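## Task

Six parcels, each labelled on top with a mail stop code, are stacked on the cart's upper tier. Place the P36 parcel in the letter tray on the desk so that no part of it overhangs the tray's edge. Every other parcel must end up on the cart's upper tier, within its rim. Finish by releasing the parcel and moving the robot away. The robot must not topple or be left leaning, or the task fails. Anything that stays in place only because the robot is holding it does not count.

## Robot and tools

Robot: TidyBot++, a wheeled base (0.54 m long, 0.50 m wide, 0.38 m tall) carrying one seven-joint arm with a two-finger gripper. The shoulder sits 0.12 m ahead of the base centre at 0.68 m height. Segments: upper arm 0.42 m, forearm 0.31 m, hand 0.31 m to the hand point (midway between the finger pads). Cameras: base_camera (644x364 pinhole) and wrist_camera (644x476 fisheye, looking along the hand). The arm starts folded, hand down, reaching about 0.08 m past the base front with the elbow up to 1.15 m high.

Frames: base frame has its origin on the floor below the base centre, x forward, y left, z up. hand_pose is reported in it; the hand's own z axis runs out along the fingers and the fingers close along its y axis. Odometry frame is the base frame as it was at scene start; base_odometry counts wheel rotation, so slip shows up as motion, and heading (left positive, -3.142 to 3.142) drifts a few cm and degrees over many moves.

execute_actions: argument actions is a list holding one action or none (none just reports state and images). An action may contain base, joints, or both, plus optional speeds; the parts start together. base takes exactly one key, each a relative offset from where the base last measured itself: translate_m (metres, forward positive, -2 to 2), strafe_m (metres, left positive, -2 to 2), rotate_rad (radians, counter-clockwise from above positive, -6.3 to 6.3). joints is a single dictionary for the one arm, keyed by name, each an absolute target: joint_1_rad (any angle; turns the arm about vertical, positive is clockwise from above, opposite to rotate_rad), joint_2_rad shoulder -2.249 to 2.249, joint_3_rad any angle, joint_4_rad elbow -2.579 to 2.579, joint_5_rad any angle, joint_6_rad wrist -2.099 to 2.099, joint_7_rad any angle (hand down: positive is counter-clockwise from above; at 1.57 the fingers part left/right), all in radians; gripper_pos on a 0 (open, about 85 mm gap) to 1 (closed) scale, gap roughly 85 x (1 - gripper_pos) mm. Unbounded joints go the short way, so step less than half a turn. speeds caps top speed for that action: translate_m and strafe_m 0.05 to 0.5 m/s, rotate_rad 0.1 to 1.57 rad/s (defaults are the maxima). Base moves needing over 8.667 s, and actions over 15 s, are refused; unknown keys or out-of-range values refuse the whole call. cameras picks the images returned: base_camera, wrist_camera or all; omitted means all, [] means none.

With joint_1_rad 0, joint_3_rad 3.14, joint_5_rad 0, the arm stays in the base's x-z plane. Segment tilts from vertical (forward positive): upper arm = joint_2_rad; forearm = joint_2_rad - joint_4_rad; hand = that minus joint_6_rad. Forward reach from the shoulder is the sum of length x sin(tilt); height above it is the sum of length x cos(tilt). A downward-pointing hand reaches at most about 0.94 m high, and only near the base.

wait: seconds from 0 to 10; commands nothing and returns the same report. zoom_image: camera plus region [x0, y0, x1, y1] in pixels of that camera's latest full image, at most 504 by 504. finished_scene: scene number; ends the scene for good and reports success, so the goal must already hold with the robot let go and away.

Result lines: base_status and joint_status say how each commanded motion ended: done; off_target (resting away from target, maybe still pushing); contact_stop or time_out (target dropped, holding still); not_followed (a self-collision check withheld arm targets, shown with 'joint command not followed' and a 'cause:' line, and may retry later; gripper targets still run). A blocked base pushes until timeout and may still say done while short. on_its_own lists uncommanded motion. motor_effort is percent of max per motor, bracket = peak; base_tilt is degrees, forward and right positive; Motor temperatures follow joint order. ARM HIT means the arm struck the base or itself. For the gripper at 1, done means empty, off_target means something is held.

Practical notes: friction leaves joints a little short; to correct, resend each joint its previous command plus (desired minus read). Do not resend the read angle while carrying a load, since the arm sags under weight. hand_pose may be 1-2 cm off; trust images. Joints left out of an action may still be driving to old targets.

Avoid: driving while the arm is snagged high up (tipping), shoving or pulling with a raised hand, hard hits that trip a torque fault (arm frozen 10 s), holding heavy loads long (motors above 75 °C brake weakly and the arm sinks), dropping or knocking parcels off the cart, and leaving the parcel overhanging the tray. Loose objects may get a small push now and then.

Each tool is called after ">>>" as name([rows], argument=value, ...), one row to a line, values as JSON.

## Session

>>> execute_actions(actions=[])

Scene clock: 0.00 s.
Motor temperatures (°C, as the motors report them): [32 32 30 31 45 47 42]
base_odometry: x=+0.000 y=+0.000 heading=+0.000 (m, m, rad; odometry frame)
base_tilt: forward=+0.4 right=-0.6 (deg)
base_status: not commanded
joint_positions: joint_1_rad=+0.038 joint_2_rad=-0.395 joint_3_rad=+3.124 joint_4_rad=-2.531 joint_5_rad=-0.036 joint_6_rad=-0.822 joint_7_rad=+1.603 gripper_pos=+0.000
joint_status: not commanded
motor_effort: joint_1_rad=+0 joint_2_rad=+0 joint_3_rad=+0 joint_4_rad=+15 joint_5_rad=+1 joint_6_rad=+2 joint_7_rad=-1 (%)
hand_pose: x=+0.2794 y=+0.0056 z=+0.5957 quat_wxyz=(-0.009, +0.996, -0.006, +0.092) (m; base frame)
pictures: base_camera, wrist_camera
Images, in order (width x height): base_camera 644x364, wrist_camera 644x476.

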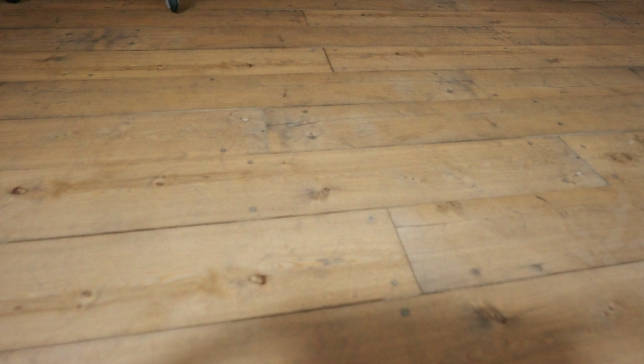

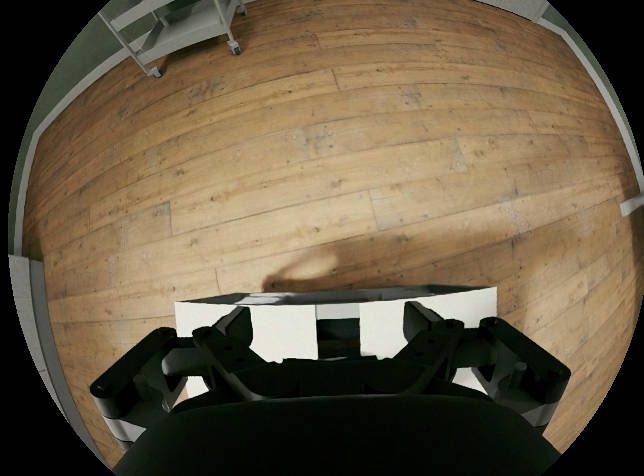

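>>> execute_actions([
  {"base": {"strafe_m": 0.59}, "joints": {"joint_1_rad": 0.7, "joint_2_rad": -0.2, "joint_3_rad": 3.155, "joint_4_rad": -1.5, "joint_5_rad": 0.045, "joint_6_rad": -0.65, "joint_7_rad": 1.535}},
])

Scene clock: 27.27 s.
Motor temperatures (°C, as the motors report them): [32 32 30 31 45 47 42]
base_odometry: x=+0.000 y=+0.590 heading=+0.000 (m, m, rad; odometry frame)
base_tilt: forward=+0.5 right=-0.6 (deg)
base_status: done
joint_positions: joint_1_rad=+0.688 joint_2_rad=-0.222 joint_3_rad=+3.141 joint_4_rad=-1.514 joint_5_rad=-0.007 joint_6_rad=-0.685 joint_7_rad=+1.570 gripper_pos=+0.000
joint_status: all done
motor_effort: joint_1_rad=+0(1) joint_2_rad=-13(13) joint_3_rad=-1(2) joint_4_rad=+20(21) joint_5_rad=+0(0) joint_6_rad=+9(8) joint_7_rad=+0(0) (%)
hand_pose: x=+0.5040 y=-0.3121 z=+1.0556 quat_wxyz=(+0.182, +0.786, -0.283, +0.519) (m; base frame)
pictures: base_camera, wrist_camera
Images, in order (width x height): base_camera 644x364, wrist_camera 644x476.

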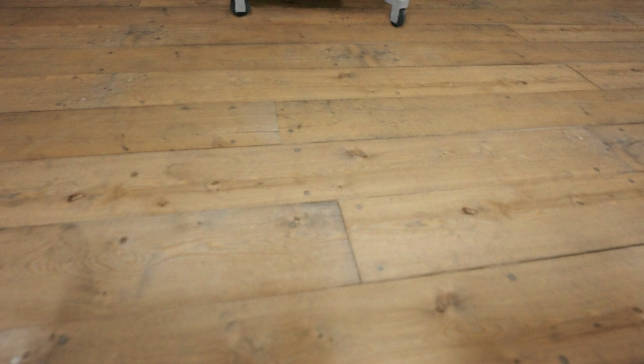

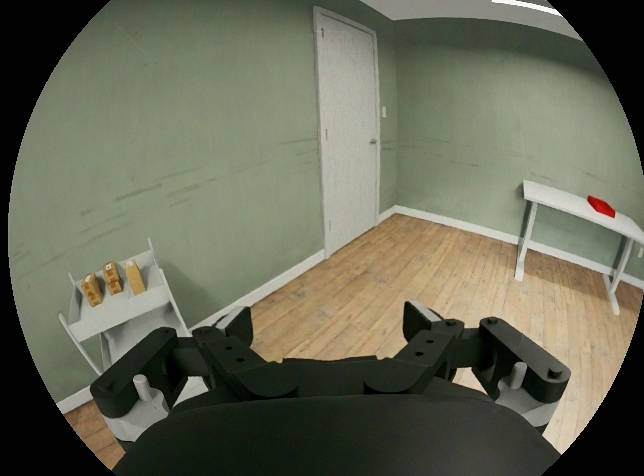

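>>> zoom_image(camera="wrist_camera", region=[500, 170, 644, 320])

>>> zoom_image(camera="wrist_camera", region=[50, 230, 200, 360])

Region (500, 170, 644, 320) of wrist_camera's 644x476 image, scaled by 3.360; it fills the left 484 columns of this view, and the rest is white.

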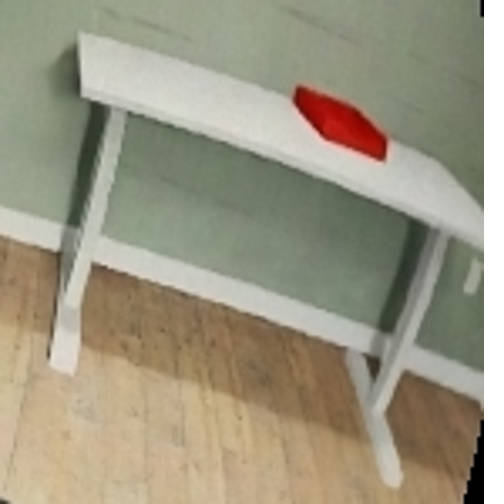

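Region (50, 230, 200, 360) of wrist_camera's 644x476 image, scaled by 3.360; it fills the top 437 rows of this view, and the rest is white.

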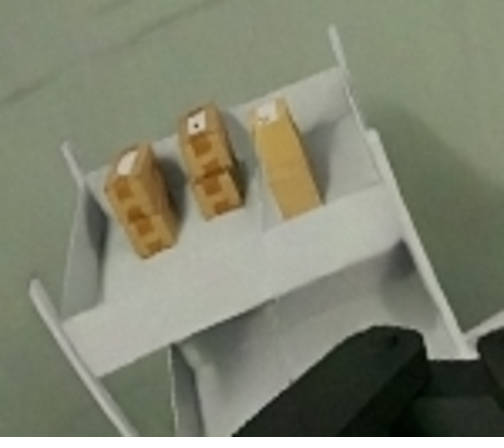

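>>> execute_actions([
  {"base": {"translate_m": 0.84}, "joints": {"joint_1_rad": -0.05, "joint_2_rad": 0.2, "joint_4_rad": -0.89, "joint_6_rad": -2.03}},
])

Scene clock: 63.20 s.
Motor temperatures (°C, as the motors report them): [32 32 30 31 45 47 42]
base_odometry: x=+0.841 y=+0.590 heading=+0.000 (m, m, rad; odometry frame)
base_tilt: forward=+0.5 right=-0.6 (deg)
base_status: done
joint_positions: joint_1_rad=-0.042 joint_2_rad=+0.189 joint_3_rad=+3.149 joint_4_rad=-0.907 joint_5_rad=-0.003 joint_6_rad=-1.995 joint_7_rad=+1.570 gripper_pos=+0.000
joint_status: all done
motor_effort: joint_1_rad=+0(2) joint_2_rad=-21(26) joint_3_rad=+0(2) joint_4_rad=+14(20) joint_5_rad=+0(0) joint_6_rad=+1(9) joint_7_rad=-1(0) (%)
hand_pose: x=+0.4931 y=+0.0151 z=+0.9277 quat_wxyz=(-0.001, +1.000, +0.017, +0.025) (m; base frame)
pictures: base_camera, wrist_camera
Images, in order (width x height): base_camera 644x364, wrist_camera 644x476.

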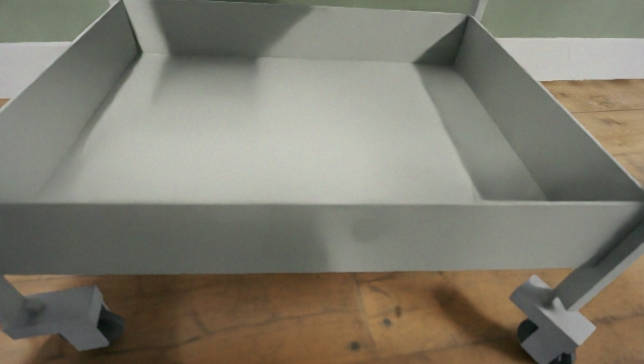

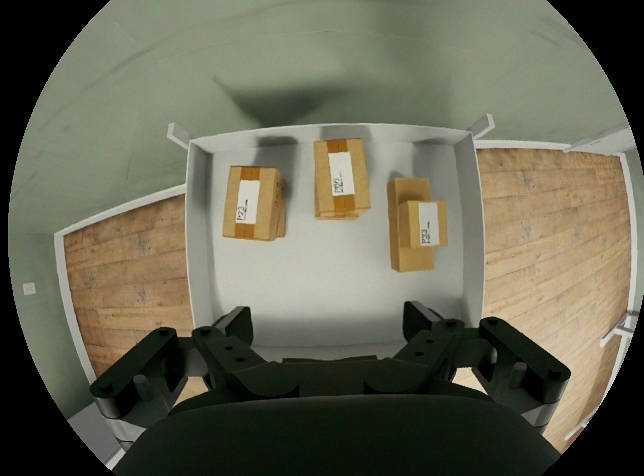

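>>> zoom_image(camera="wrist_camera", region=[210, 130, 380, 250])

>>> zoom_image(camera="wrist_camera", region=[340, 160, 490, 290])

Region (210, 130, 380, 250) of wrist_camera's 644x476 image, scaled by 2.965; it fills the top 356 rows of this view, and the rest is white.

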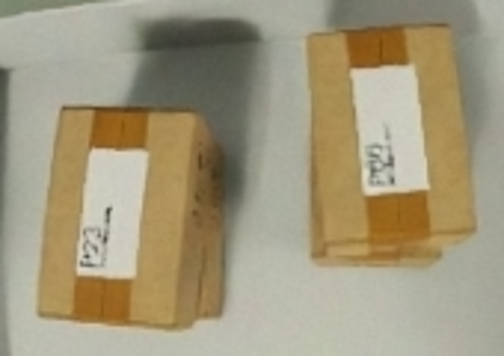

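Region (340, 160, 490, 290) of wrist_camera's 644x476 image, scaled by 3.360; it fills the top 437 rows of this view, and the rest is white.

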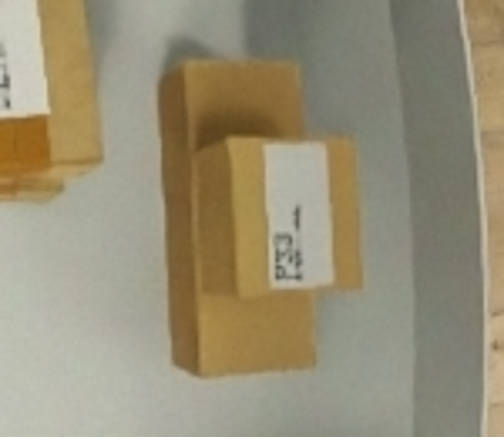

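>>> zoom_image(camera="wrist_camera", region=[405, 215, 450, 250])

>>> zoom_image(camera="wrist_camera", region=[320, 165, 365, 200])

Region (405, 215, 450, 250) of wrist_camera's 644x476 image, scaled by 11.200.

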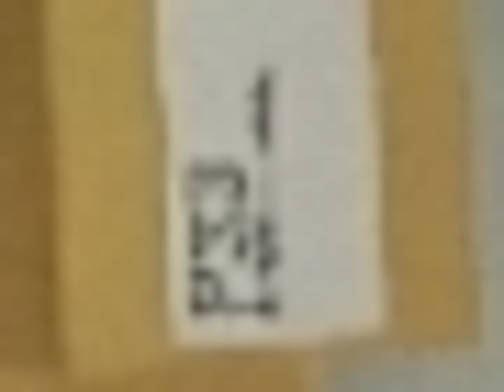

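Region (320, 165, 365, 200) of wrist_camera's 644x476 image, scaled by 11.200.

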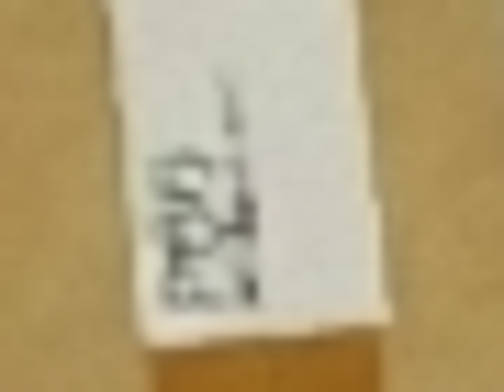

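>>> execute_actions([
  {"joints": {"joint_1_rad": 0.241, "joint_2_rad": 0.346, "joint_4_rad": -1.142, "joint_6_rad": -1.652, "joint_7_rad": 1.892, "gripper_pos": 0.15}},
], cameras=["wrist_camera"])

Scene clock: 97.67 s.
Motor temperatures (°C, as the motors report them): [32 32 30 31 45 47 42]
base_odometry: x=+0.841 y=+0.590 heading=+0.000 (m, m, rad; odometry frame)
base_tilt: forward=+0.5 right=-0.6 (deg)
base_status: not commanded
joint_positions: joint_1_rad=+0.237 joint_2_rad=+0.345 joint_3_rad=+3.150 joint_4_rad=-1.132 joint_5_rad=-0.003 joint_6_rad=-1.685 joint_7_rad=+1.860 gripper_pos=+0.150
joint_status: all done
motor_effort: joint_1_rad=+0(1) joint_2_rad=-29(33) joint_3_rad=-1(1) joint_4_rad=+16(16) joint_5_rad=+0(0) joint_6_rad=+0(2) joint_7_rad=-1(1) (%)
hand_pose: x=+0.5555 y=-0.1063 z=+0.7959 quat_wxyz=(-0.003, +1.000, +0.022, -0.010) (m; base frame)
pictures: wrist_camera
Images, in order (width x height): wrist_camera 644x476.

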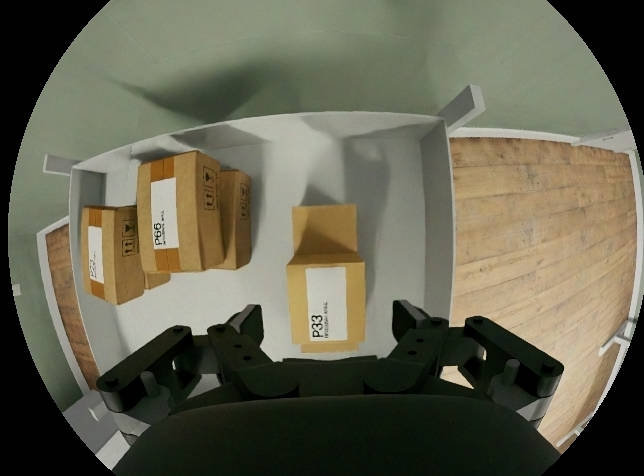

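>>> execute_actions([
  {"joints": {"joint_4_rad": -1.325, "joint_6_rad": -1.467, "gripper_pos": 0.22}},
], cameras=[])

>>> execute_actions([
  {"joints": {"gripper_pos": 1.0}},
], cameras=["wrist_camera"])

Scene clock: 104.13 s.
Motor temperatures (°C, as the motors report them): [32 32 30 31 45 47 42]
base_odometry: x=+0.841 y=+0.590 heading=+0.000 (m, m, rad; odometry frame)
base_tilt: forward=+0.5 right=-0.6 (deg)
base_status: not commanded
joint_positions: joint_1_rad=+0.237 joint_2_rad=+0.345 joint_3_rad=+3.150 joint_4_rad=-1.311 joint_5_rad=-0.003 joint_6_rad=-1.502 joint_7_rad=+1.860 gripper_pos=+0.220
joint_status: all done
motor_effort: joint_1_rad=+0(0) joint_2_rad=-29(31) joint_3_rad=-1(1) joint_4_rad=+16(16) joint_5_rad=+0(0) joint_6_rad=+1(0) joint_7_rad=+0(1) (%)
hand_pose: x=+0.5566 y=-0.1068 z=+0.7398 quat_wxyz=(-0.002, +1.000, +0.022, -0.008) (m; base frame)
pictures: none
No camera images: the call's "cameras" was empty. Leave "cameras" out to get every camera's image.

Scene clock: 105.10 s.
Motor temperatures (°C, as the motors report them): [32 32 30 31 45 47 42]
base_odometry: x=+0.840 y=+0.590 heading=+0.000 (m, m, rad; odometry frame)
base_tilt: forward=+0.5 right=-0.6 (deg)
base_status: not commanded
joint_positions: joint_1_rad=+0.237 joint_2_rad=+0.344 joint_3_rad=+3.150 joint_4_rad=-1.311 joint_5_rad=-0.002 joint_6_rad=-1.502 joint_7_rad=+1.860 gripper_pos=+0.463
joint_status: gripper_pos off_target (ended at +0.463, target +1.000)
motor_effort: joint_1_rad=+0(0) joint_2_rad=-29(29) joint_3_rad=-1(1) joint_4_rad=+15(16) joint_5_rad=+0(0) joint_6_rad=+0(0) joint_7_rad=+0(1) (%)
hand_pose: x=+0.5567 y=-0.1068 z=+0.7402 quat_wxyz=(-0.002, +1.000, +0.022, -0.007) (m; base frame)
pictures: wrist_camera
Images, in order (width x height): wrist_camera 644x476.

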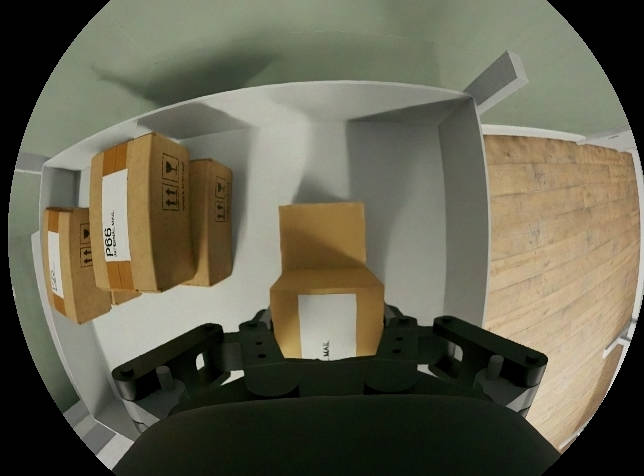

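>>> execute_actions([
  {"joints": {"joint_2_rad": 0.088, "joint_6_rad": -1.765}},
], cameras=["wrist_camera"])

Scene clock: 130.63 s.
Motor temperatures (°C, as the motors report them): [32 32 30 31 45 47 42]
base_odometry: x=+0.840 y=+0.590 heading=+0.000 (m, m, rad; odometry frame)
base_tilt: forward=+0.4 right=-0.6 (deg)
base_status: not commanded
joint_positions: joint_1_rad=+0.237 joint_2_rad=+0.088 joint_3_rad=+3.150 joint_4_rad=-1.314 joint_5_rad=-0.002 joint_6_rad=-1.735 joint_7_rad=+1.860 gripper_pos=+0.463
joint_status: all done
motor_effort: joint_1_rad=+1(0) joint_2_rad=-20(32) joint_3_rad=+0(1) joint_4_rad=+16(17) joint_5_rad=+1(1) joint_6_rad=+0(3) joint_7_rad=-1(2) (%)
hand_pose: x=+0.4577 y=-0.0824 z=+0.8423 quat_wxyz=(+0.000, +1.000, +0.022, +0.002) (m; base frame)
pictures: wrist_camera
Images, in order (width x height): wrist_camera 644x476.

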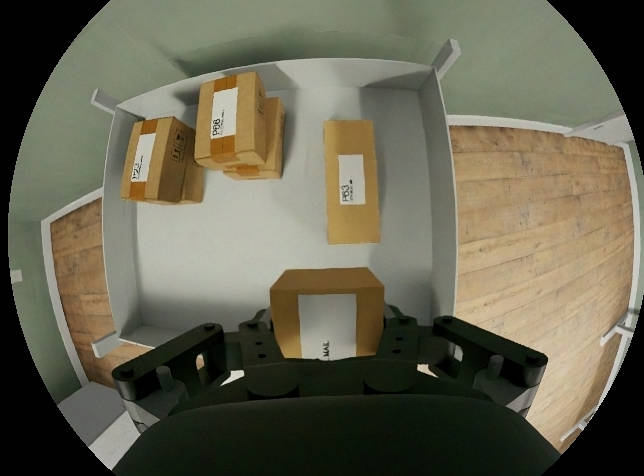

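>>> zoom_image(camera="wrist_camera", region=[310, 140, 400, 220])

>>> zoom_image(camera="wrist_camera", region=[90, 50, 310, 230])

Region (310, 140, 400, 220) of wrist_camera's 644x476 image, scaled by 5.600.

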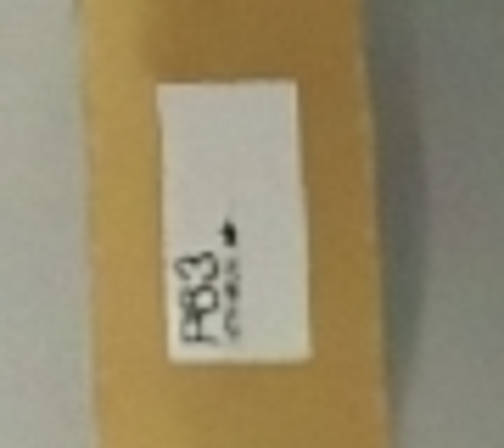

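Region (90, 50, 310, 230) of wrist_camera's 644x476 image, scaled by 2.291; it fills the top 412 rows of this view, and the rest is white.

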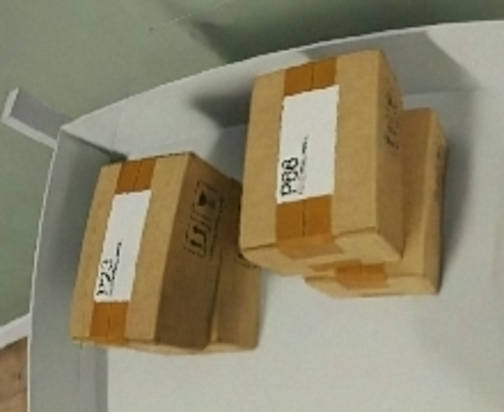

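>>> execute_actions([
  {"joints": {"joint_1_rad": 0.342, "joint_4_rad": -1.820, "joint_6_rad": -1.215, "joint_7_rad": 1.975}},
], cameras=["wrist_camera"])

Scene clock: 140.73 s.
Motor temperatures (°C, as the motors report them): [32 32 30 31 45 47 42]
base_odometry: x=+0.840 y=+0.590 heading=+0.000 (m, m, rad; odometry frame)
base_tilt: forward=+0.5 right=-0.6 (deg)
base_status: not commanded
joint_positions: joint_1_rad=+0.329 joint_2_rad=+0.088 joint_3_rad=+3.150 joint_4_rad=-1.806 joint_5_rad=-0.002 joint_6_rad=-1.251 joint_7_rad=+1.940 gripper_pos=+0.463
joint_status: all done
motor_effort: joint_1_rad=+0(1) joint_2_rad=-20(21) joint_3_rad=+0(1) joint_4_rad=+16(16) joint_5_rad=+0(0) joint_6_rad=+0(0) joint_7_rad=+0(1) (%)
hand_pose: x=+0.4352 y=-0.1086 z=+0.6897 quat_wxyz=(-0.001, +1.000, +0.016, -0.001) (m; base frame)
pictures: wrist_camera
Images, in order (width x height): wrist_camera 644x476.

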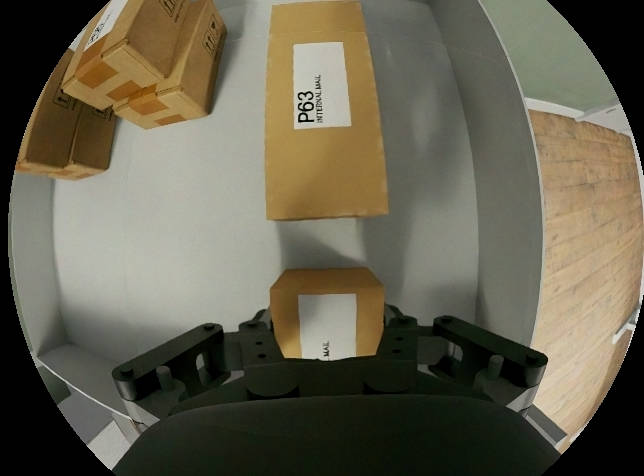

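>>> execute_actions([
  {"joints": {"joint_4_rad": -1.832, "gripper_pos": 0.12}},
], cameras=[])

Scene clock: 146.77 s.
Motor temperatures (°C, as the motors report them): [32 32 30 31 45 47 42]
base_odometry: x=+0.840 y=+0.590 heading=+0.000 (m, m, rad; odometry frame)
base_tilt: forward=+0.5 right=-0.6 (deg)
base_status: not commanded
joint_positions: joint_1_rad=+0.329 joint_2_rad=+0.087 joint_3_rad=+3.150 joint_4_rad=-1.817 joint_5_rad=-0.002 joint_6_rad=-1.249 joint_7_rad=+1.941 gripper_pos=+0.120
joint_status: all done
motor_effort: joint_1_rad=-1(0) joint_2_rad=-19(20) joint_3_rad=+0(0) joint_4_rad=+15(16) joint_5_rad=+0(1) joint_6_rad=+1(3) joint_7_rad=-1(1) (%)
hand_pose: x=+0.4314 y=-0.1074 z=+0.6869 quat_wxyz=(-0.003, +1.000, +0.016, -0.005) (m; base frame)
pictures: none
No camera images: the call's "cameras" was empty. Leave "cameras" out to get every camera's image.

>>> execute_actions([
  {"joints": {"joint_4_rad": -1.322, "joint_6_rad": -1.754, "gripper_pos": 0.05}},
], cameras=[])

>>> execute_actions([
  {"joints": {"joint_1_rad": -0.01, "joint_2_rad": 0.452, "joint_4_rad": -0.957, "joint_7_rad": 1.639}},
], cameras=["wrist_camera"])

Scene clock: 179.73 s.
Motor temperatures (°C, as the motors report them): [32 32 30 31 45 47 42]
base_odometry: x=+0.840 y=+0.590 heading=+0.000 (m, m, rad; odometry frame)
base_tilt: forward=+0.5 right=-0.6 (deg)
base_status: not commanded
joint_positions: joint_1_rad=+0.329 joint_2_rad=+0.087 joint_3_rad=+3.150 joint_4_rad=-1.338 joint_5_rad=-0.002 joint_6_rad=-1.719 joint_7_rad=+1.941 gripper_pos=+0.050
joint_status: all done
motor_effort: joint_1_rad=+0(0) joint_2_rad=-20(21) joint_3_rad=-1(0) joint_4_rad=+16(17) joint_5_rad=+1(0) joint_6_rad=+0(1) joint_7_rad=-1(0) (%)
hand_pose: x=+0.4471 y=-0.1127 z=+0.8354 quat_wxyz=(-0.001, +1.000, +0.017, -0.001) (m; base frame)
pictures: none
No camera images: the call's "cameras" was empty. Leave "cameras" out to get every camera's image.

Scene clock: 181.23 s.
Motor temperatures (°C, as the motors report them): [32 32 30 31 45 47 42]
base_odometry: x=+0.840 y=+0.590 heading=+0.000 (m, m, rad; odometry frame)
base_tilt: forward=+0.5 right=-0.6 (deg)
base_status: not commanded
joint_positions: joint_1_rad=-0.007 joint_2_rad=+0.448 joint_3_rad=+3.150 joint_4_rad=-0.977 joint_5_rad=-0.002 joint_6_rad=-1.719 joint_7_rad=+1.672 gripper_pos=+0.050
joint_status: all done
motor_effort: joint_1_rad=+0(2) joint_2_rad=-32(35) joint_3_rad=-1(1) joint_4_rad=+16(16) joint_5_rad=+0(0) joint_6_rad=+1(1) joint_7_rad=-1(2) (%)
hand_pose: x=+0.6115 y=+0.0020 z=+0.7954 quat_wxyz=(+0.001, +0.999, +0.050, -0.001) (m; base frame)
pictures: wrist_camera
Images, in order (width x height): wrist_camera 644x476.

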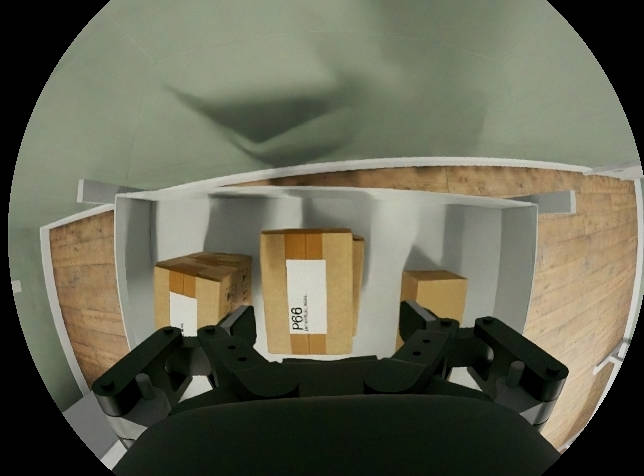

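>>> zoom_image(camera="wrist_camera", region=[140, 210, 440, 370])

Region (140, 210, 440, 370) of wrist_camera's 644x476 image, scaled by 1.680; it fills the top 269 rows of this view, and the rest is white.

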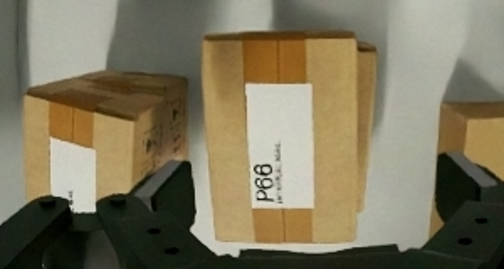

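>>> execute_actions([
  {"joints": {"joint_1_rad": -0.048, "joint_2_rad": 0.505, "joint_4_rad": -1.071, "joint_6_rad": -1.554, "joint_7_rad": 1.598, "gripper_pos": 0.15}},
], cameras=["wrist_camera"])

Scene clock: 209.60 s.
Motor temperatures (°C, as the motors report them): [32 33 30 31 45 47 42]
base_odometry: x=+0.840 y=+0.590 heading=+0.000 (m, m, rad; odometry frame)
base_tilt: forward=+0.5 right=-0.6 (deg)
base_status: not commanded
joint_positions: joint_1_rad=-0.039 joint_2_rad=+0.495 joint_3_rad=+3.150 joint_4_rad=-1.058 joint_5_rad=-0.002 joint_6_rad=-1.585 joint_7_rad=+1.632 gripper_pos=+0.150
joint_status: all done
motor_effort: joint_1_rad=+1(1) joint_2_rad=-35(38) joint_3_rad=+0(0) joint_4_rad=+16(17) joint_5_rad=+1(0) joint_6_rad=+0(1) joint_7_rad=-1(2) (%)
hand_pose: x=+0.6341 y=+0.0185 z=+0.7463 quat_wxyz=(+0.001, +0.999, +0.046, +0.002) (m; base frame)
pictures: wrist_camera
Images, in order (width x height): wrist_camera 644x476.

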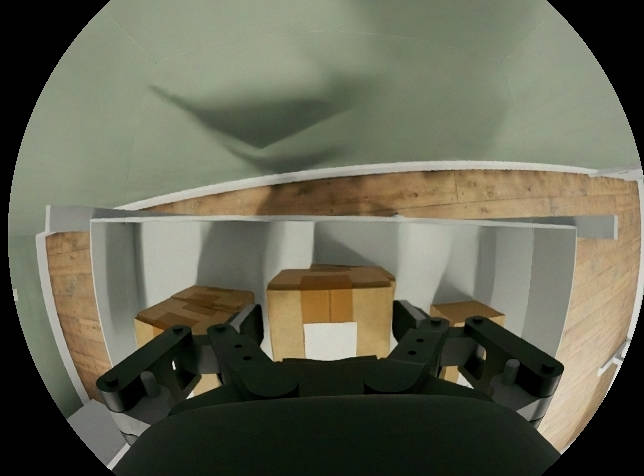

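>>> execute_actions([
  {"joints": {"gripper_pos": 1.0}},
], cameras=[])

Scene clock: 213.53 s.
Motor temperatures (°C, as the motors report them): [32 33 30 31 45 47 42]
base_odometry: x=+0.840 y=+0.590 heading=+0.000 (m, m, rad; odometry frame)
base_tilt: forward=+0.5 right=-0.6 (deg)
base_status: not commanded
joint_positions: joint_1_rad=-0.039 joint_2_rad=+0.494 joint_3_rad=+3.150 joint_4_rad=-1.058 joint_5_rad=-0.002 joint_6_rad=-1.585 joint_7_rad=+1.632 gripper_pos=+0.354
joint_status: gripper_pos off_target (ended at +0.354, target +1.000)
motor_effort: joint_1_rad=+0(0) joint_2_rad=-32(35) joint_3_rad=+0(1) joint_4_rad=+14(16) joint_5_rad=+0(0) joint_6_rad=+0(2) joint_7_rad=+0(1) (%)
hand_pose: x=+0.6341 y=+0.0185 z=+0.7469 quat_wxyz=(+0.001, +0.999, +0.046, +0.002) (m; base frame)
pictures: none
No camera images: the call's "cameras" was empty. Leave "cameras" out to get every camera's image.

>>> execute_actions([
  {"joints": {"joint_2_rad": 0.13, "joint_6_rad": -1.98}},
], cameras=["wrist_camera"])

Scene clock: 222.97 s.
Motor temperatures (°C, as the motors report them): [32 33 30 31 45 47 42]
base_odometry: x=+0.840 y=+0.590 heading=+0.000 (m, m, rad; odometry frame)
base_tilt: forward=+0.5 right=-0.6 (deg)
base_status: not commanded
joint_positions: joint_1_rad=-0.039 joint_2_rad=+0.129 joint_3_rad=+3.150 joint_4_rad=-1.065 joint_5_rad=-0.002 joint_6_rad=-1.949 joint_7_rad=+1.632 gripper_pos=+0.354
joint_status: all done
motor_effort: joint_1_rad=+0(0) joint_2_rad=-21(40) joint_3_rad=+0(1) joint_4_rad=+16(17) joint_5_rad=+0(1) joint_6_rad=+0(2) joint_7_rad=-1(1) (%)
hand_pose: x=+0.4648 y=+0.0127 z=+0.9033 quat_wxyz=(+0.000, +0.999, +0.046, -0.001) (m; base frame)
pictures: wrist_camera
Images, in order (width x height): wrist_camera 644x476.

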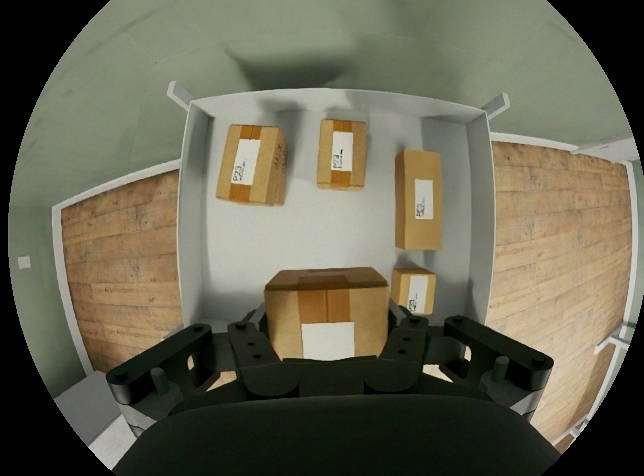

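>>> zoom_image(camera="wrist_camera", region=[300, 110, 390, 200])

Region (300, 110, 390, 200) of wrist_camera's 644x476 image, scaled by 5.600.

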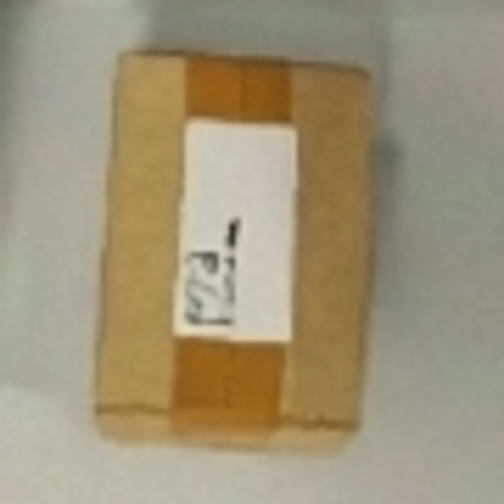

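>>> execute_actions([
  {"joints": {"joint_1_rad": 0.035, "joint_4_rad": -1.748, "joint_6_rad": -1.248}},
], cameras=["wrist_camera"])

Scene clock: 232.77 s.
Motor temperatures (°C, as the motors report them): [32 33 30 31 45 47 42]
base_odometry: x=+0.840 y=+0.590 heading=+0.000 (m, m, rad; odometry frame)
base_tilt: forward=+0.5 right=-0.6 (deg)
base_status: not commanded
joint_positions: joint_1_rad=+0.021 joint_2_rad=+0.129 joint_3_rad=+3.150 joint_4_rad=-1.735 joint_5_rad=-0.002 joint_6_rad=-1.284 joint_7_rad=+1.632 gripper_pos=+0.354
joint_status: all done
motor_effort: joint_1_rad=+1(0) joint_2_rad=-20(24) joint_3_rad=+0(1) joint_4_rad=+15(18) joint_5_rad=+1(0) joint_6_rad=+1(2) joint_7_rad=-1(1) (%)
hand_pose: x=+0.4722 y=-0.0084 z=+0.6969 quat_wxyz=(-0.001, +1.000, +0.016, -0.003) (m; base frame)
pictures: wrist_camera
Images, in order (width x height): wrist_camera 644x476.

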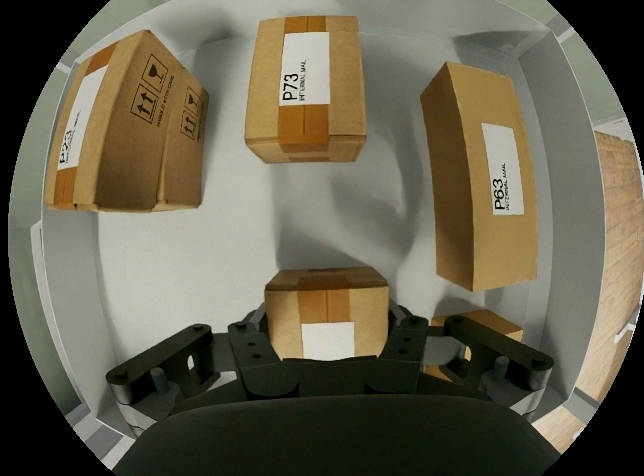

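>>> execute_actions([
  {"joints": {"gripper_pos": 0.12}},
], cameras=[])

>>> execute_actions([
  {"joints": {"joint_4_rad": -1.308, "joint_6_rad": -1.724, "gripper_pos": 0.05}},
], cameras=[])

>>> execute_actions([
  {"joints": {"joint_1_rad": -0.243, "joint_2_rad": 0.404, "joint_4_rad": -1.034, "joint_7_rad": 1.234}},
], cameras=["wrist_camera"])

Scene clock: 252.03 s.
Motor temperatures (°C, as the motors report them): [32 33 30 31 45 47 42]
base_odometry: x=+0.840 y=+0.590 heading=+0.000 (m, m, rad; odometry frame)
base_tilt: forward=+0.4 right=-0.6 (deg)
base_status: not commanded
joint_positions: joint_1_rad=+0.021 joint_2_rad=+0.129 joint_3_rad=+3.150 joint_4_rad=-1.735 joint_5_rad=-0.002 joint_6_rad=-1.284 joint_7_rad=+1.632 gripper_pos=+0.120
joint_status: all done
motor_effort: joint_1_rad=+0(0) joint_2_rad=-21(21) joint_3_rad=+0(1) joint_4_rad=+16(16) joint_5_rad=+1(1) joint_6_rad=+1(1) joint_7_rad=-1(0) (%)
hand_pose: x=+0.4722 y=-0.0085 z=+0.6969 quat_wxyz=(-0.001, +1.000, +0.016, -0.003) (m; base frame)
pictures: none
No camera images: the call's "cameras" was empty. Leave "cameras" out to get every camera's image.

Scene clock: 253.63 s.
Motor temperatures (°C, as the motors report them): [32 33 30 31 45 47 42]
base_odometry: x=+0.840 y=+0.590 heading=+0.000 (m, m, rad; odometry frame)
base_tilt: forward=+0.5 right=-0.6 (deg)
base_status: not commanded
joint_positions: joint_1_rad=+0.021 joint_2_rad=+0.129 joint_3_rad=+3.150 joint_4_rad=-1.324 joint_5_rad=-0.002 joint_6_rad=-1.689 joint_7_rad=+1.632 gripper_pos=+0.050
joint_status: all done
motor_effort: joint_1_rad=+0(0) joint_2_rad=-22(23) joint_3_rad=+0(0) joint_4_rad=+16(17) joint_5_rad=+1(0) joint_6_rad=+0(0) joint_7_rad=+0(0) (%)
hand_pose: x=+0.4852 y=-0.0087 z=+0.8246 quat_wxyz=(-0.001, +1.000, +0.016, +0.000) (m; base frame)
pictures: none
No camera images: the call's "cameras" was empty. Leave "cameras" out to get every camera's image.

Scene clock: 254.97 s.
Motor temperatures (°C, as the motors report them): [32 33 30 31 45 47 42]
base_odometry: x=+0.840 y=+0.590 heading=+0.000 (m, m, rad; odometry frame)
base_tilt: forward=+0.5 right=-0.6 (deg)
base_status: not commanded
joint_positions: joint_1_rad=-0.240 joint_2_rad=+0.400 joint_3_rad=+3.150 joint_4_rad=-1.054 joint_5_rad=-0.002 joint_6_rad=-1.689 joint_7_rad=+1.266 gripper_pos=+0.050
joint_status: all done
motor_effort: joint_1_rad=+0(1) joint_2_rad=-31(34) joint_3_rad=-1(2) joint_4_rad=+16(16) joint_5_rad=+0(0) joint_6_rad=+1(2) joint_7_rad=-1(0) (%)
hand_pose: x=+0.5813 y=+0.1119 z=+0.7948 quat_wxyz=(+0.001, +0.999, -0.036, -0.001) (m; base frame)
pictures: wrist_camera
Images, in order (width x height): wrist_camera 644x476.

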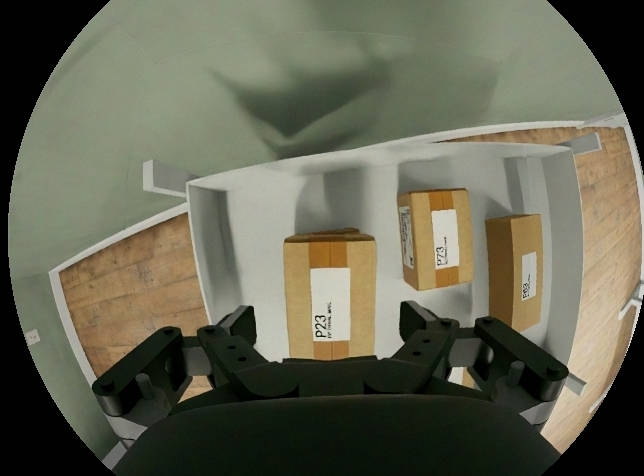

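>>> execute_actions([
  {"joints": {"joint_4_rad": -1.227, "joint_6_rad": -1.498, "gripper_pos": 0.17}},
], cameras=[])

>>> execute_actions([
  {"joints": {"gripper_pos": 1.0}},
], cameras=["wrist_camera"])

Scene clock: 260.03 s.
Motor temperatures (°C, as the motors report them): [32 33 30 31 45 47 42]
base_odometry: x=+0.840 y=+0.590 heading=+0.000 (m, m, rad; odometry frame)
base_tilt: forward=+0.5 right=-0.6 (deg)
base_status: not commanded
joint_positions: joint_1_rad=-0.240 joint_2_rad=+0.400 joint_3_rad=+3.150 joint_4_rad=-1.213 joint_5_rad=-0.002 joint_6_rad=-1.533 joint_7_rad=+1.266 gripper_pos=+0.170
joint_status: all done
motor_effort: joint_1_rad=+0(0) joint_2_rad=-32(33) joint_3_rad=-1(1) joint_4_rad=+16(17) joint_5_rad=+1(0) joint_6_rad=+0(1) joint_7_rad=-1(1) (%)
hand_pose: x=+0.5826 y=+0.1120 z=+0.7450 quat_wxyz=(+0.001, +0.999, -0.036, -0.002) (m; base frame)
pictures: none
No camera images: the call's "cameras" was empty. Leave "cameras" out to get every camera's image.

Scene clock: 261.03 s.
Motor temperatures (°C, as the motors report them): [32 33 30 31 45 47 42]
base_odometry: x=+0.840 y=+0.590 heading=+0.000 (m, m, rad; odometry frame)
base_tilt: forward=+0.5 right=-0.7 (deg)
base_status: not commanded
joint_positions: joint_1_rad=-0.240 joint_2_rad=+0.398 joint_3_rad=+3.150 joint_4_rad=-1.213 joint_5_rad=-0.002 joint_6_rad=-1.532 joint_7_rad=+1.266 gripper_pos=+0.353
joint_status: gripper_pos off_target (ended at +0.353, target +1.000)
motor_effort: joint_1_rad=+1(1) joint_2_rad=-30(33) joint_3_rad=+0(1) joint_4_rad=+15(17) joint_5_rad=+1(0) joint_6_rad=+0(2) joint_7_rad=+0(1) (%)
hand_pose: x=+0.5826 y=+0.1120 z=+0.7456 quat_wxyz=(+0.001, +0.999, -0.036, -0.001) (m; base frame)
pictures: wrist_camera
Images, in order (width x height): wrist_camera 644x476.

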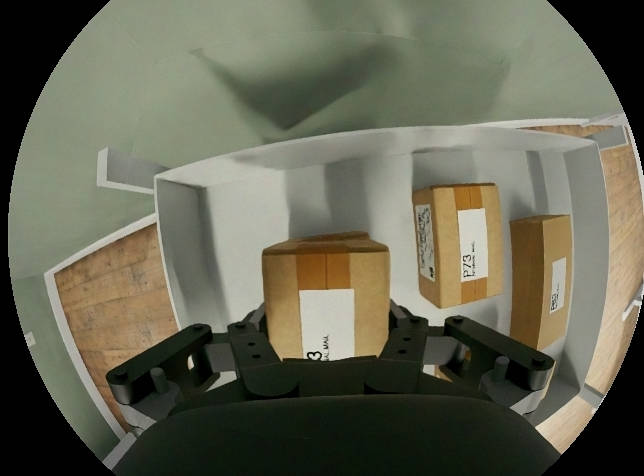

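>>> execute_actions([
  {"joints": {"joint_2_rad": 0.118, "joint_6_rad": -1.84}},
], cameras=["wrist_camera"])

Scene clock: 269.47 s.
Motor temperatures (°C, as the motors report them): [32 33 30 31 45 47 42]
base_odometry: x=+0.840 y=+0.590 heading=+0.000 (m, m, rad; odometry frame)
base_tilt: forward=+0.5 right=-0.6 (deg)
base_status: not commanded
joint_positions: joint_1_rad=-0.240 joint_2_rad=+0.118 joint_3_rad=+3.150 joint_4_rad=-1.220 joint_5_rad=-0.002 joint_6_rad=-1.810 joint_7_rad=+1.266 gripper_pos=+0.353
joint_status: all done
motor_effort: joint_1_rad=+0(0) joint_2_rad=-22(36) joint_3_rad=+0(1) joint_4_rad=+16(18) joint_5_rad=+1(0) joint_6_rad=+1(2) joint_7_rad=-1(1) (%)
hand_pose: x=+0.4626 y=+0.0833 z=+0.8608 quat_wxyz=(+0.000, +0.999, -0.036, -0.003) (m; base frame)
pictures: wrist_camera
Images, in order (width x height): wrist_camera 644x476.

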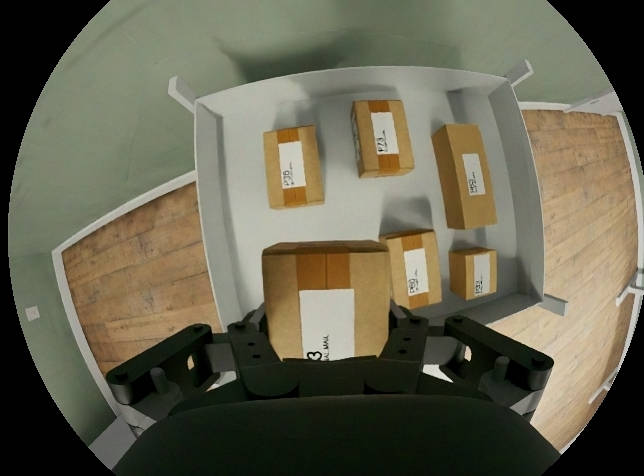

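>>> zoom_image(camera="wrist_camera", region=[240, 110, 360, 220])

Region (240, 110, 360, 220) of wrist_camera's 644x476 image, scaled by 4.200; it fills the top 462 rows of this view, and the rest is white.

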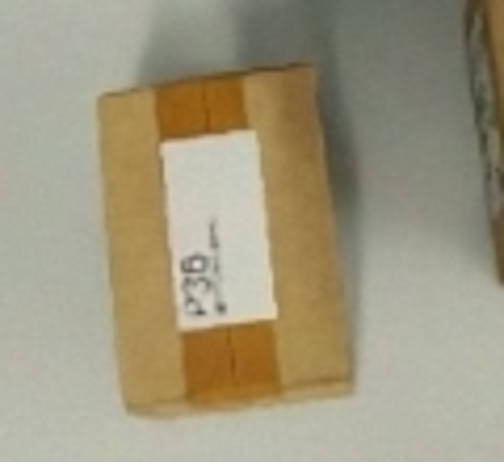

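>>> execute_actions([
  {"joints": {"joint_1_rad": -0.35, "joint_4_rad": -1.767, "joint_6_rad": -1.239}},
], cameras=["wrist_camera"])

Scene clock: 282.47 s.
Motor temperatures (°C, as the motors report them): [32 33 30 31 45 47 42]
base_odometry: x=+0.840 y=+0.590 heading=+0.000 (m, m, rad; odometry frame)
base_tilt: forward=+0.4 right=-0.6 (deg)
base_status: not commanded
joint_positions: joint_1_rad=-0.337 joint_2_rad=+0.117 joint_3_rad=+3.150 joint_4_rad=-1.754 joint_5_rad=-0.002 joint_6_rad=-1.276 joint_7_rad=+1.266 gripper_pos=+0.353
joint_status: all done
motor_effort: joint_1_rad=+0(0) joint_2_rad=-19(23) joint_3_rad=-1(1) joint_4_rad=+15(17) joint_5_rad=+0(0) joint_6_rad=+1(3) joint_7_rad=+0(0) (%)
hand_pose: x=+0.4476 y=+0.1141 z=+0.6954 quat_wxyz=(+0.001, +1.000, +0.012, -0.003) (m; base frame)
pictures: wrist_camera
Images, in order (width x height): wrist_camera 644x476.

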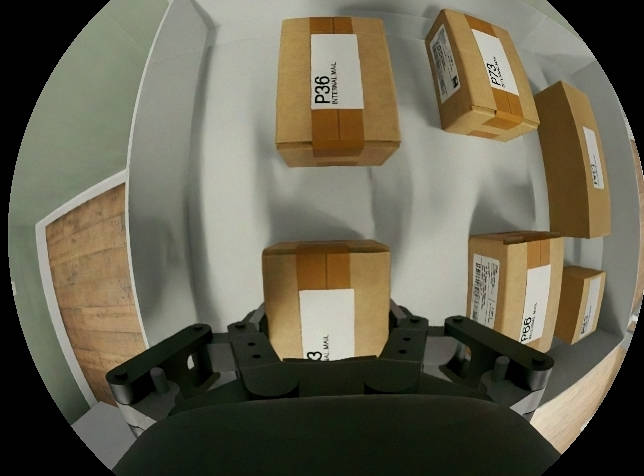

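>>> execute_actions([
  {"joints": {"gripper_pos": 0.12}},
], cameras=[])

>>> execute_actions([
  {"joints": {"joint_4_rad": -1.326, "joint_6_rad": -1.66, "gripper_pos": 0.0}},
], cameras=["wrist_camera"])

Scene clock: 301.47 s.
Motor temperatures (°C, as the motors report them): [32 33 30 31 45 47 42]
base_odometry: x=+0.840 y=+0.590 heading=+0.000 (m, m, rad; odometry frame)
base_tilt: forward=+0.5 right=-0.6 (deg)
base_status: not commanded
joint_positions: joint_1_rad=-0.337 joint_2_rad=+0.117 joint_3_rad=+3.150 joint_4_rad=-1.754 joint_5_rad=-0.001 joint_6_rad=-1.276 joint_7_rad=+1.266 gripper_pos=+0.120
joint_status: all done
motor_effort: joint_1_rad=+1(0) joint_2_rad=-21(21) joint_3_rad=+0(1) joint_4_rad=+15(16) joint_5_rad=+0(0) joint_6_rad=+0(0) joint_7_rad=-1(1) (%)
hand_pose: x=+0.4477 y=+0.1141 z=+0.6954 quat_wxyz=(+0.001, +1.000, +0.012, -0.003) (m; base frame)
pictures: none
No camera images: the call's "cameras" was empty. Leave "cameras" out to get every camera's image.

Scene clock: 303.07 s.
Motor temperatures (°C, as the motors report them): [32 33 30 31 45 47 42]
base_odometry: x=+0.840 y=+0.590 heading=+0.000 (m, m, rad; odometry frame)
base_tilt: forward=+0.5 right=-0.6 (deg)
base_status: not commanded
joint_positions: joint_1_rad=-0.337 joint_2_rad=+0.117 joint_3_rad=+3.150 joint_4_rad=-1.342 joint_5_rad=-0.001 joint_6_rad=-1.625 joint_7_rad=+1.266 gripper_pos=+0.000
joint_status: all done
motor_effort: joint_1_rad=+0(0) joint_2_rad=-21(22) joint_3_rad=-1(1) joint_4_rad=+16(18) joint_5_rad=+1(1) joint_6_rad=+1(0) joint_7_rad=-1(1) (%)
hand_pose: x=+0.4777 y=+0.1246 z=+0.8240 quat_wxyz=(-0.009, +1.000, +0.012, +0.027) (m; base frame)
pictures: wrist_camera
Images, in order (width x height): wrist_camera 644x476.

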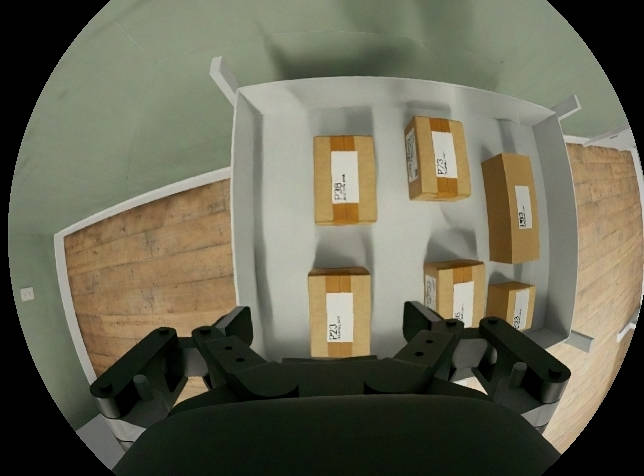

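>>> execute_actions(actions=[])

Scene clock: 315.67 s.
Motor temperatures (°C, as the motors report them): [32 33 30 31 45 47 42]
base_odometry: x=+0.840 y=+0.590 heading=+0.000 (m, m, rad; odometry frame)
base_tilt: forward=+0.5 right=-0.6 (deg)
base_status: not commanded
joint_positions: joint_1_rad=-0.337 joint_2_rad=+0.117 joint_3_rad=+3.150 joint_4_rad=-1.342 joint_5_rad=-0.001 joint_6_rad=-1.625 joint_7_rad=+1.266 gripper_pos=+0.000
joint_status: all done
motor_effort: joint_1_rad=+1(0) joint_2_rad=-22(22) joint_3_rad=+0(1) joint_4_rad=+16(18) joint_5_rad=+0(1) joint_6_rad=+1(0) joint_7_rad=-1(1) (%)
hand_pose: x=+0.4777 y=+0.1246 z=+0.8240 quat_wxyz=(-0.009, +1.000, +0.012, +0.027) (m; base frame)
pictures: base_camera, wrist_camera
Images, in order (width x height): base_camera 644x364, wrist_camera 644x476.

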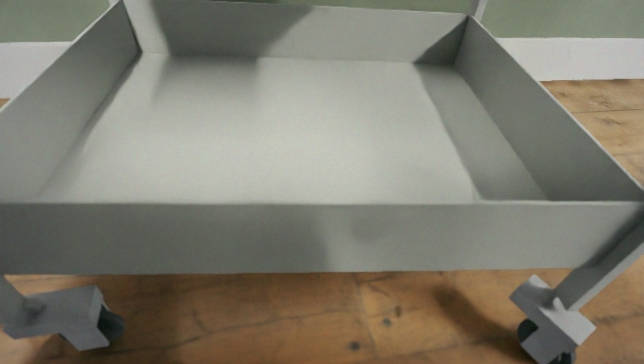

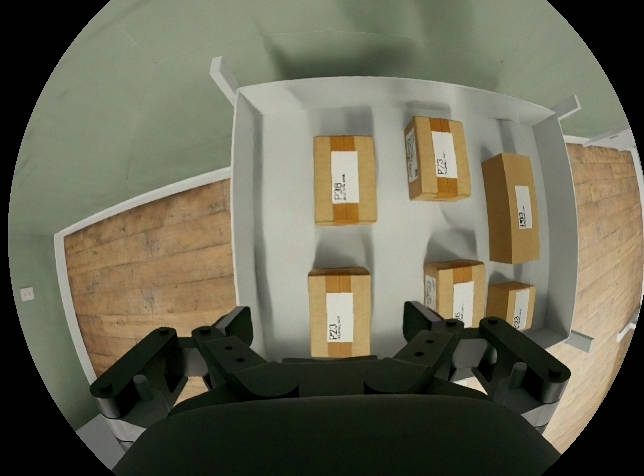

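>>> zoom_image(camera="wrist_camera", region=[280, 100, 560, 360])

Region (280, 100, 560, 360) of wrist_camera's 644x476 image, scaled by 1.800; it fills the top 468 rows of this view, and the rest is white.

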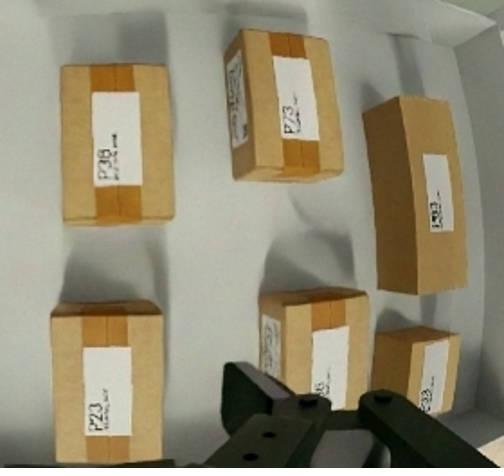

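>>> zoom_image(camera="wrist_camera", region=[310, 140, 390, 230])

>>> zoom_image(camera="wrist_camera", region=[420, 250, 550, 350])

Region (310, 140, 390, 230) of wrist_camera's 644x476 image, scaled by 5.600.

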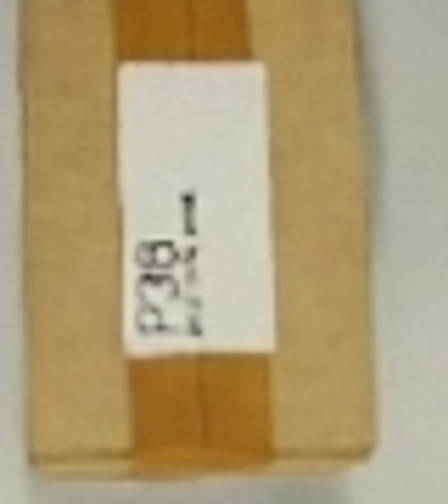

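Region (420, 250, 550, 350) of wrist_camera's 644x476 image, scaled by 3.877; it fills the top 388 rows of this view, and the rest is white.

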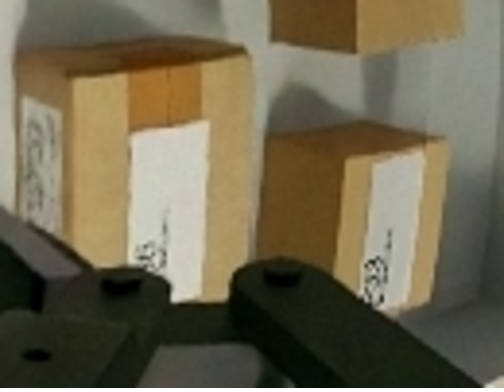

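>>> execute_actions([
  {"joints": {"joint_1_rad": -0.224, "joint_2_rad": 0.421, "joint_6_rad": -1.354, "joint_7_rad": 1.395}},
], cameras=["wrist_camera"])

Scene clock: 348.53 s.
Motor temperatures (°C, as the motors report them): [32 33 30 32 45 47 42]
base_odometry: x=+0.840 y=+0.590 heading=+0.000 (m, m, rad; odometry frame)
base_tilt: forward=+0.5 right=-0.6 (deg)
base_status: not commanded
joint_positions: joint_1_rad=-0.234 joint_2_rad=+0.422 joint_3_rad=+3.150 joint_4_rad=-1.341 joint_5_rad=-0.001 joint_6_rad=-1.387 joint_7_rad=+1.361 gripper_pos=+0.000
joint_status: all done
motor_effort: joint_1_rad=+0(1) joint_2_rad=-31(35) joint_3_rad=+0(1) joint_4_rad=+16(17) joint_5_rad=+0(1) joint_6_rad=+1(1) joint_7_rad=-2(0) (%)
hand_pose: x=+0.5848 y=+0.1090 z=+0.6944 quat_wxyz=(+0.002, +1.000, +0.008, -0.004) (m; base frame)
pictures: wrist_camera
Images, in order (width x height): wrist_camera 644x476.

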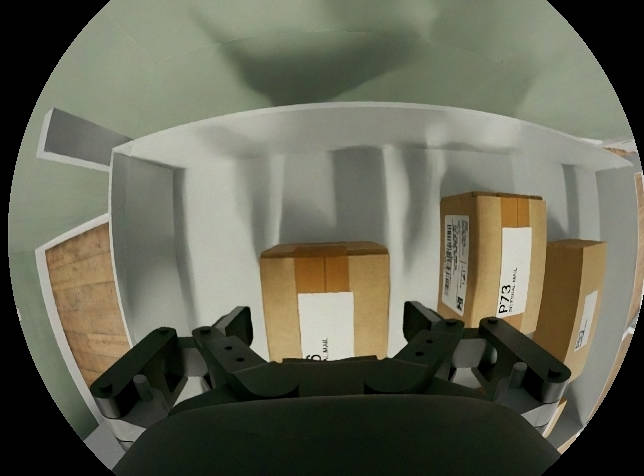

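>>> execute_actions([
  {"joints": {"gripper_pos": 1.0}},
], cameras=["wrist_camera"])

Scene clock: 351.90 s.
Motor temperatures (°C, as the motors report them): [32 33 30 32 45 47 42]
base_odometry: x=+0.840 y=+0.590 heading=+0.000 (m, m, rad; odometry frame)
base_tilt: forward=+0.5 right=-0.6 (deg)
base_status: not commanded
joint_positions: joint_1_rad=-0.234 joint_2_rad=+0.421 joint_3_rad=+3.150 joint_4_rad=-1.339 joint_5_rad=-0.001 joint_6_rad=-1.387 joint_7_rad=+1.361 gripper_pos=+0.354
joint_status: gripper_pos off_target (ended at +0.354, target +1.000)
motor_effort: joint_1_rad=+0(1) joint_2_rad=-33(34) joint_3_rad=-1(1) joint_4_rad=+16(17) joint_5_rad=+1(1) joint_6_rad=+1(2) joint_7_rad=+0(1) (%)
hand_pose: x=+0.5857 y=+0.1092 z=+0.6957 quat_wxyz=(+0.001, +1.000, +0.008, -0.002) (m; base frame)
pictures: wrist_camera
Images, in order (width x height): wrist_camera 644x476.

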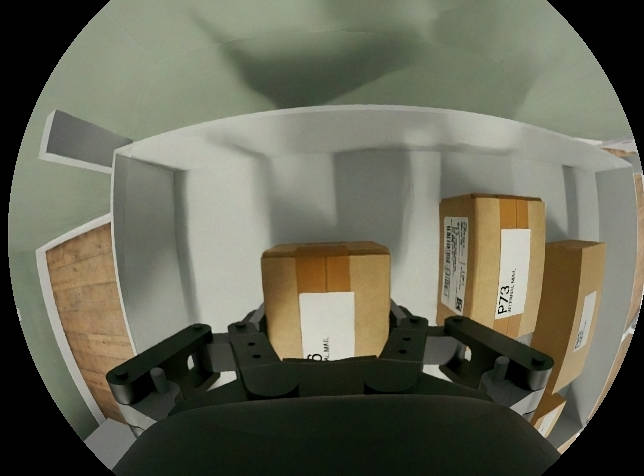

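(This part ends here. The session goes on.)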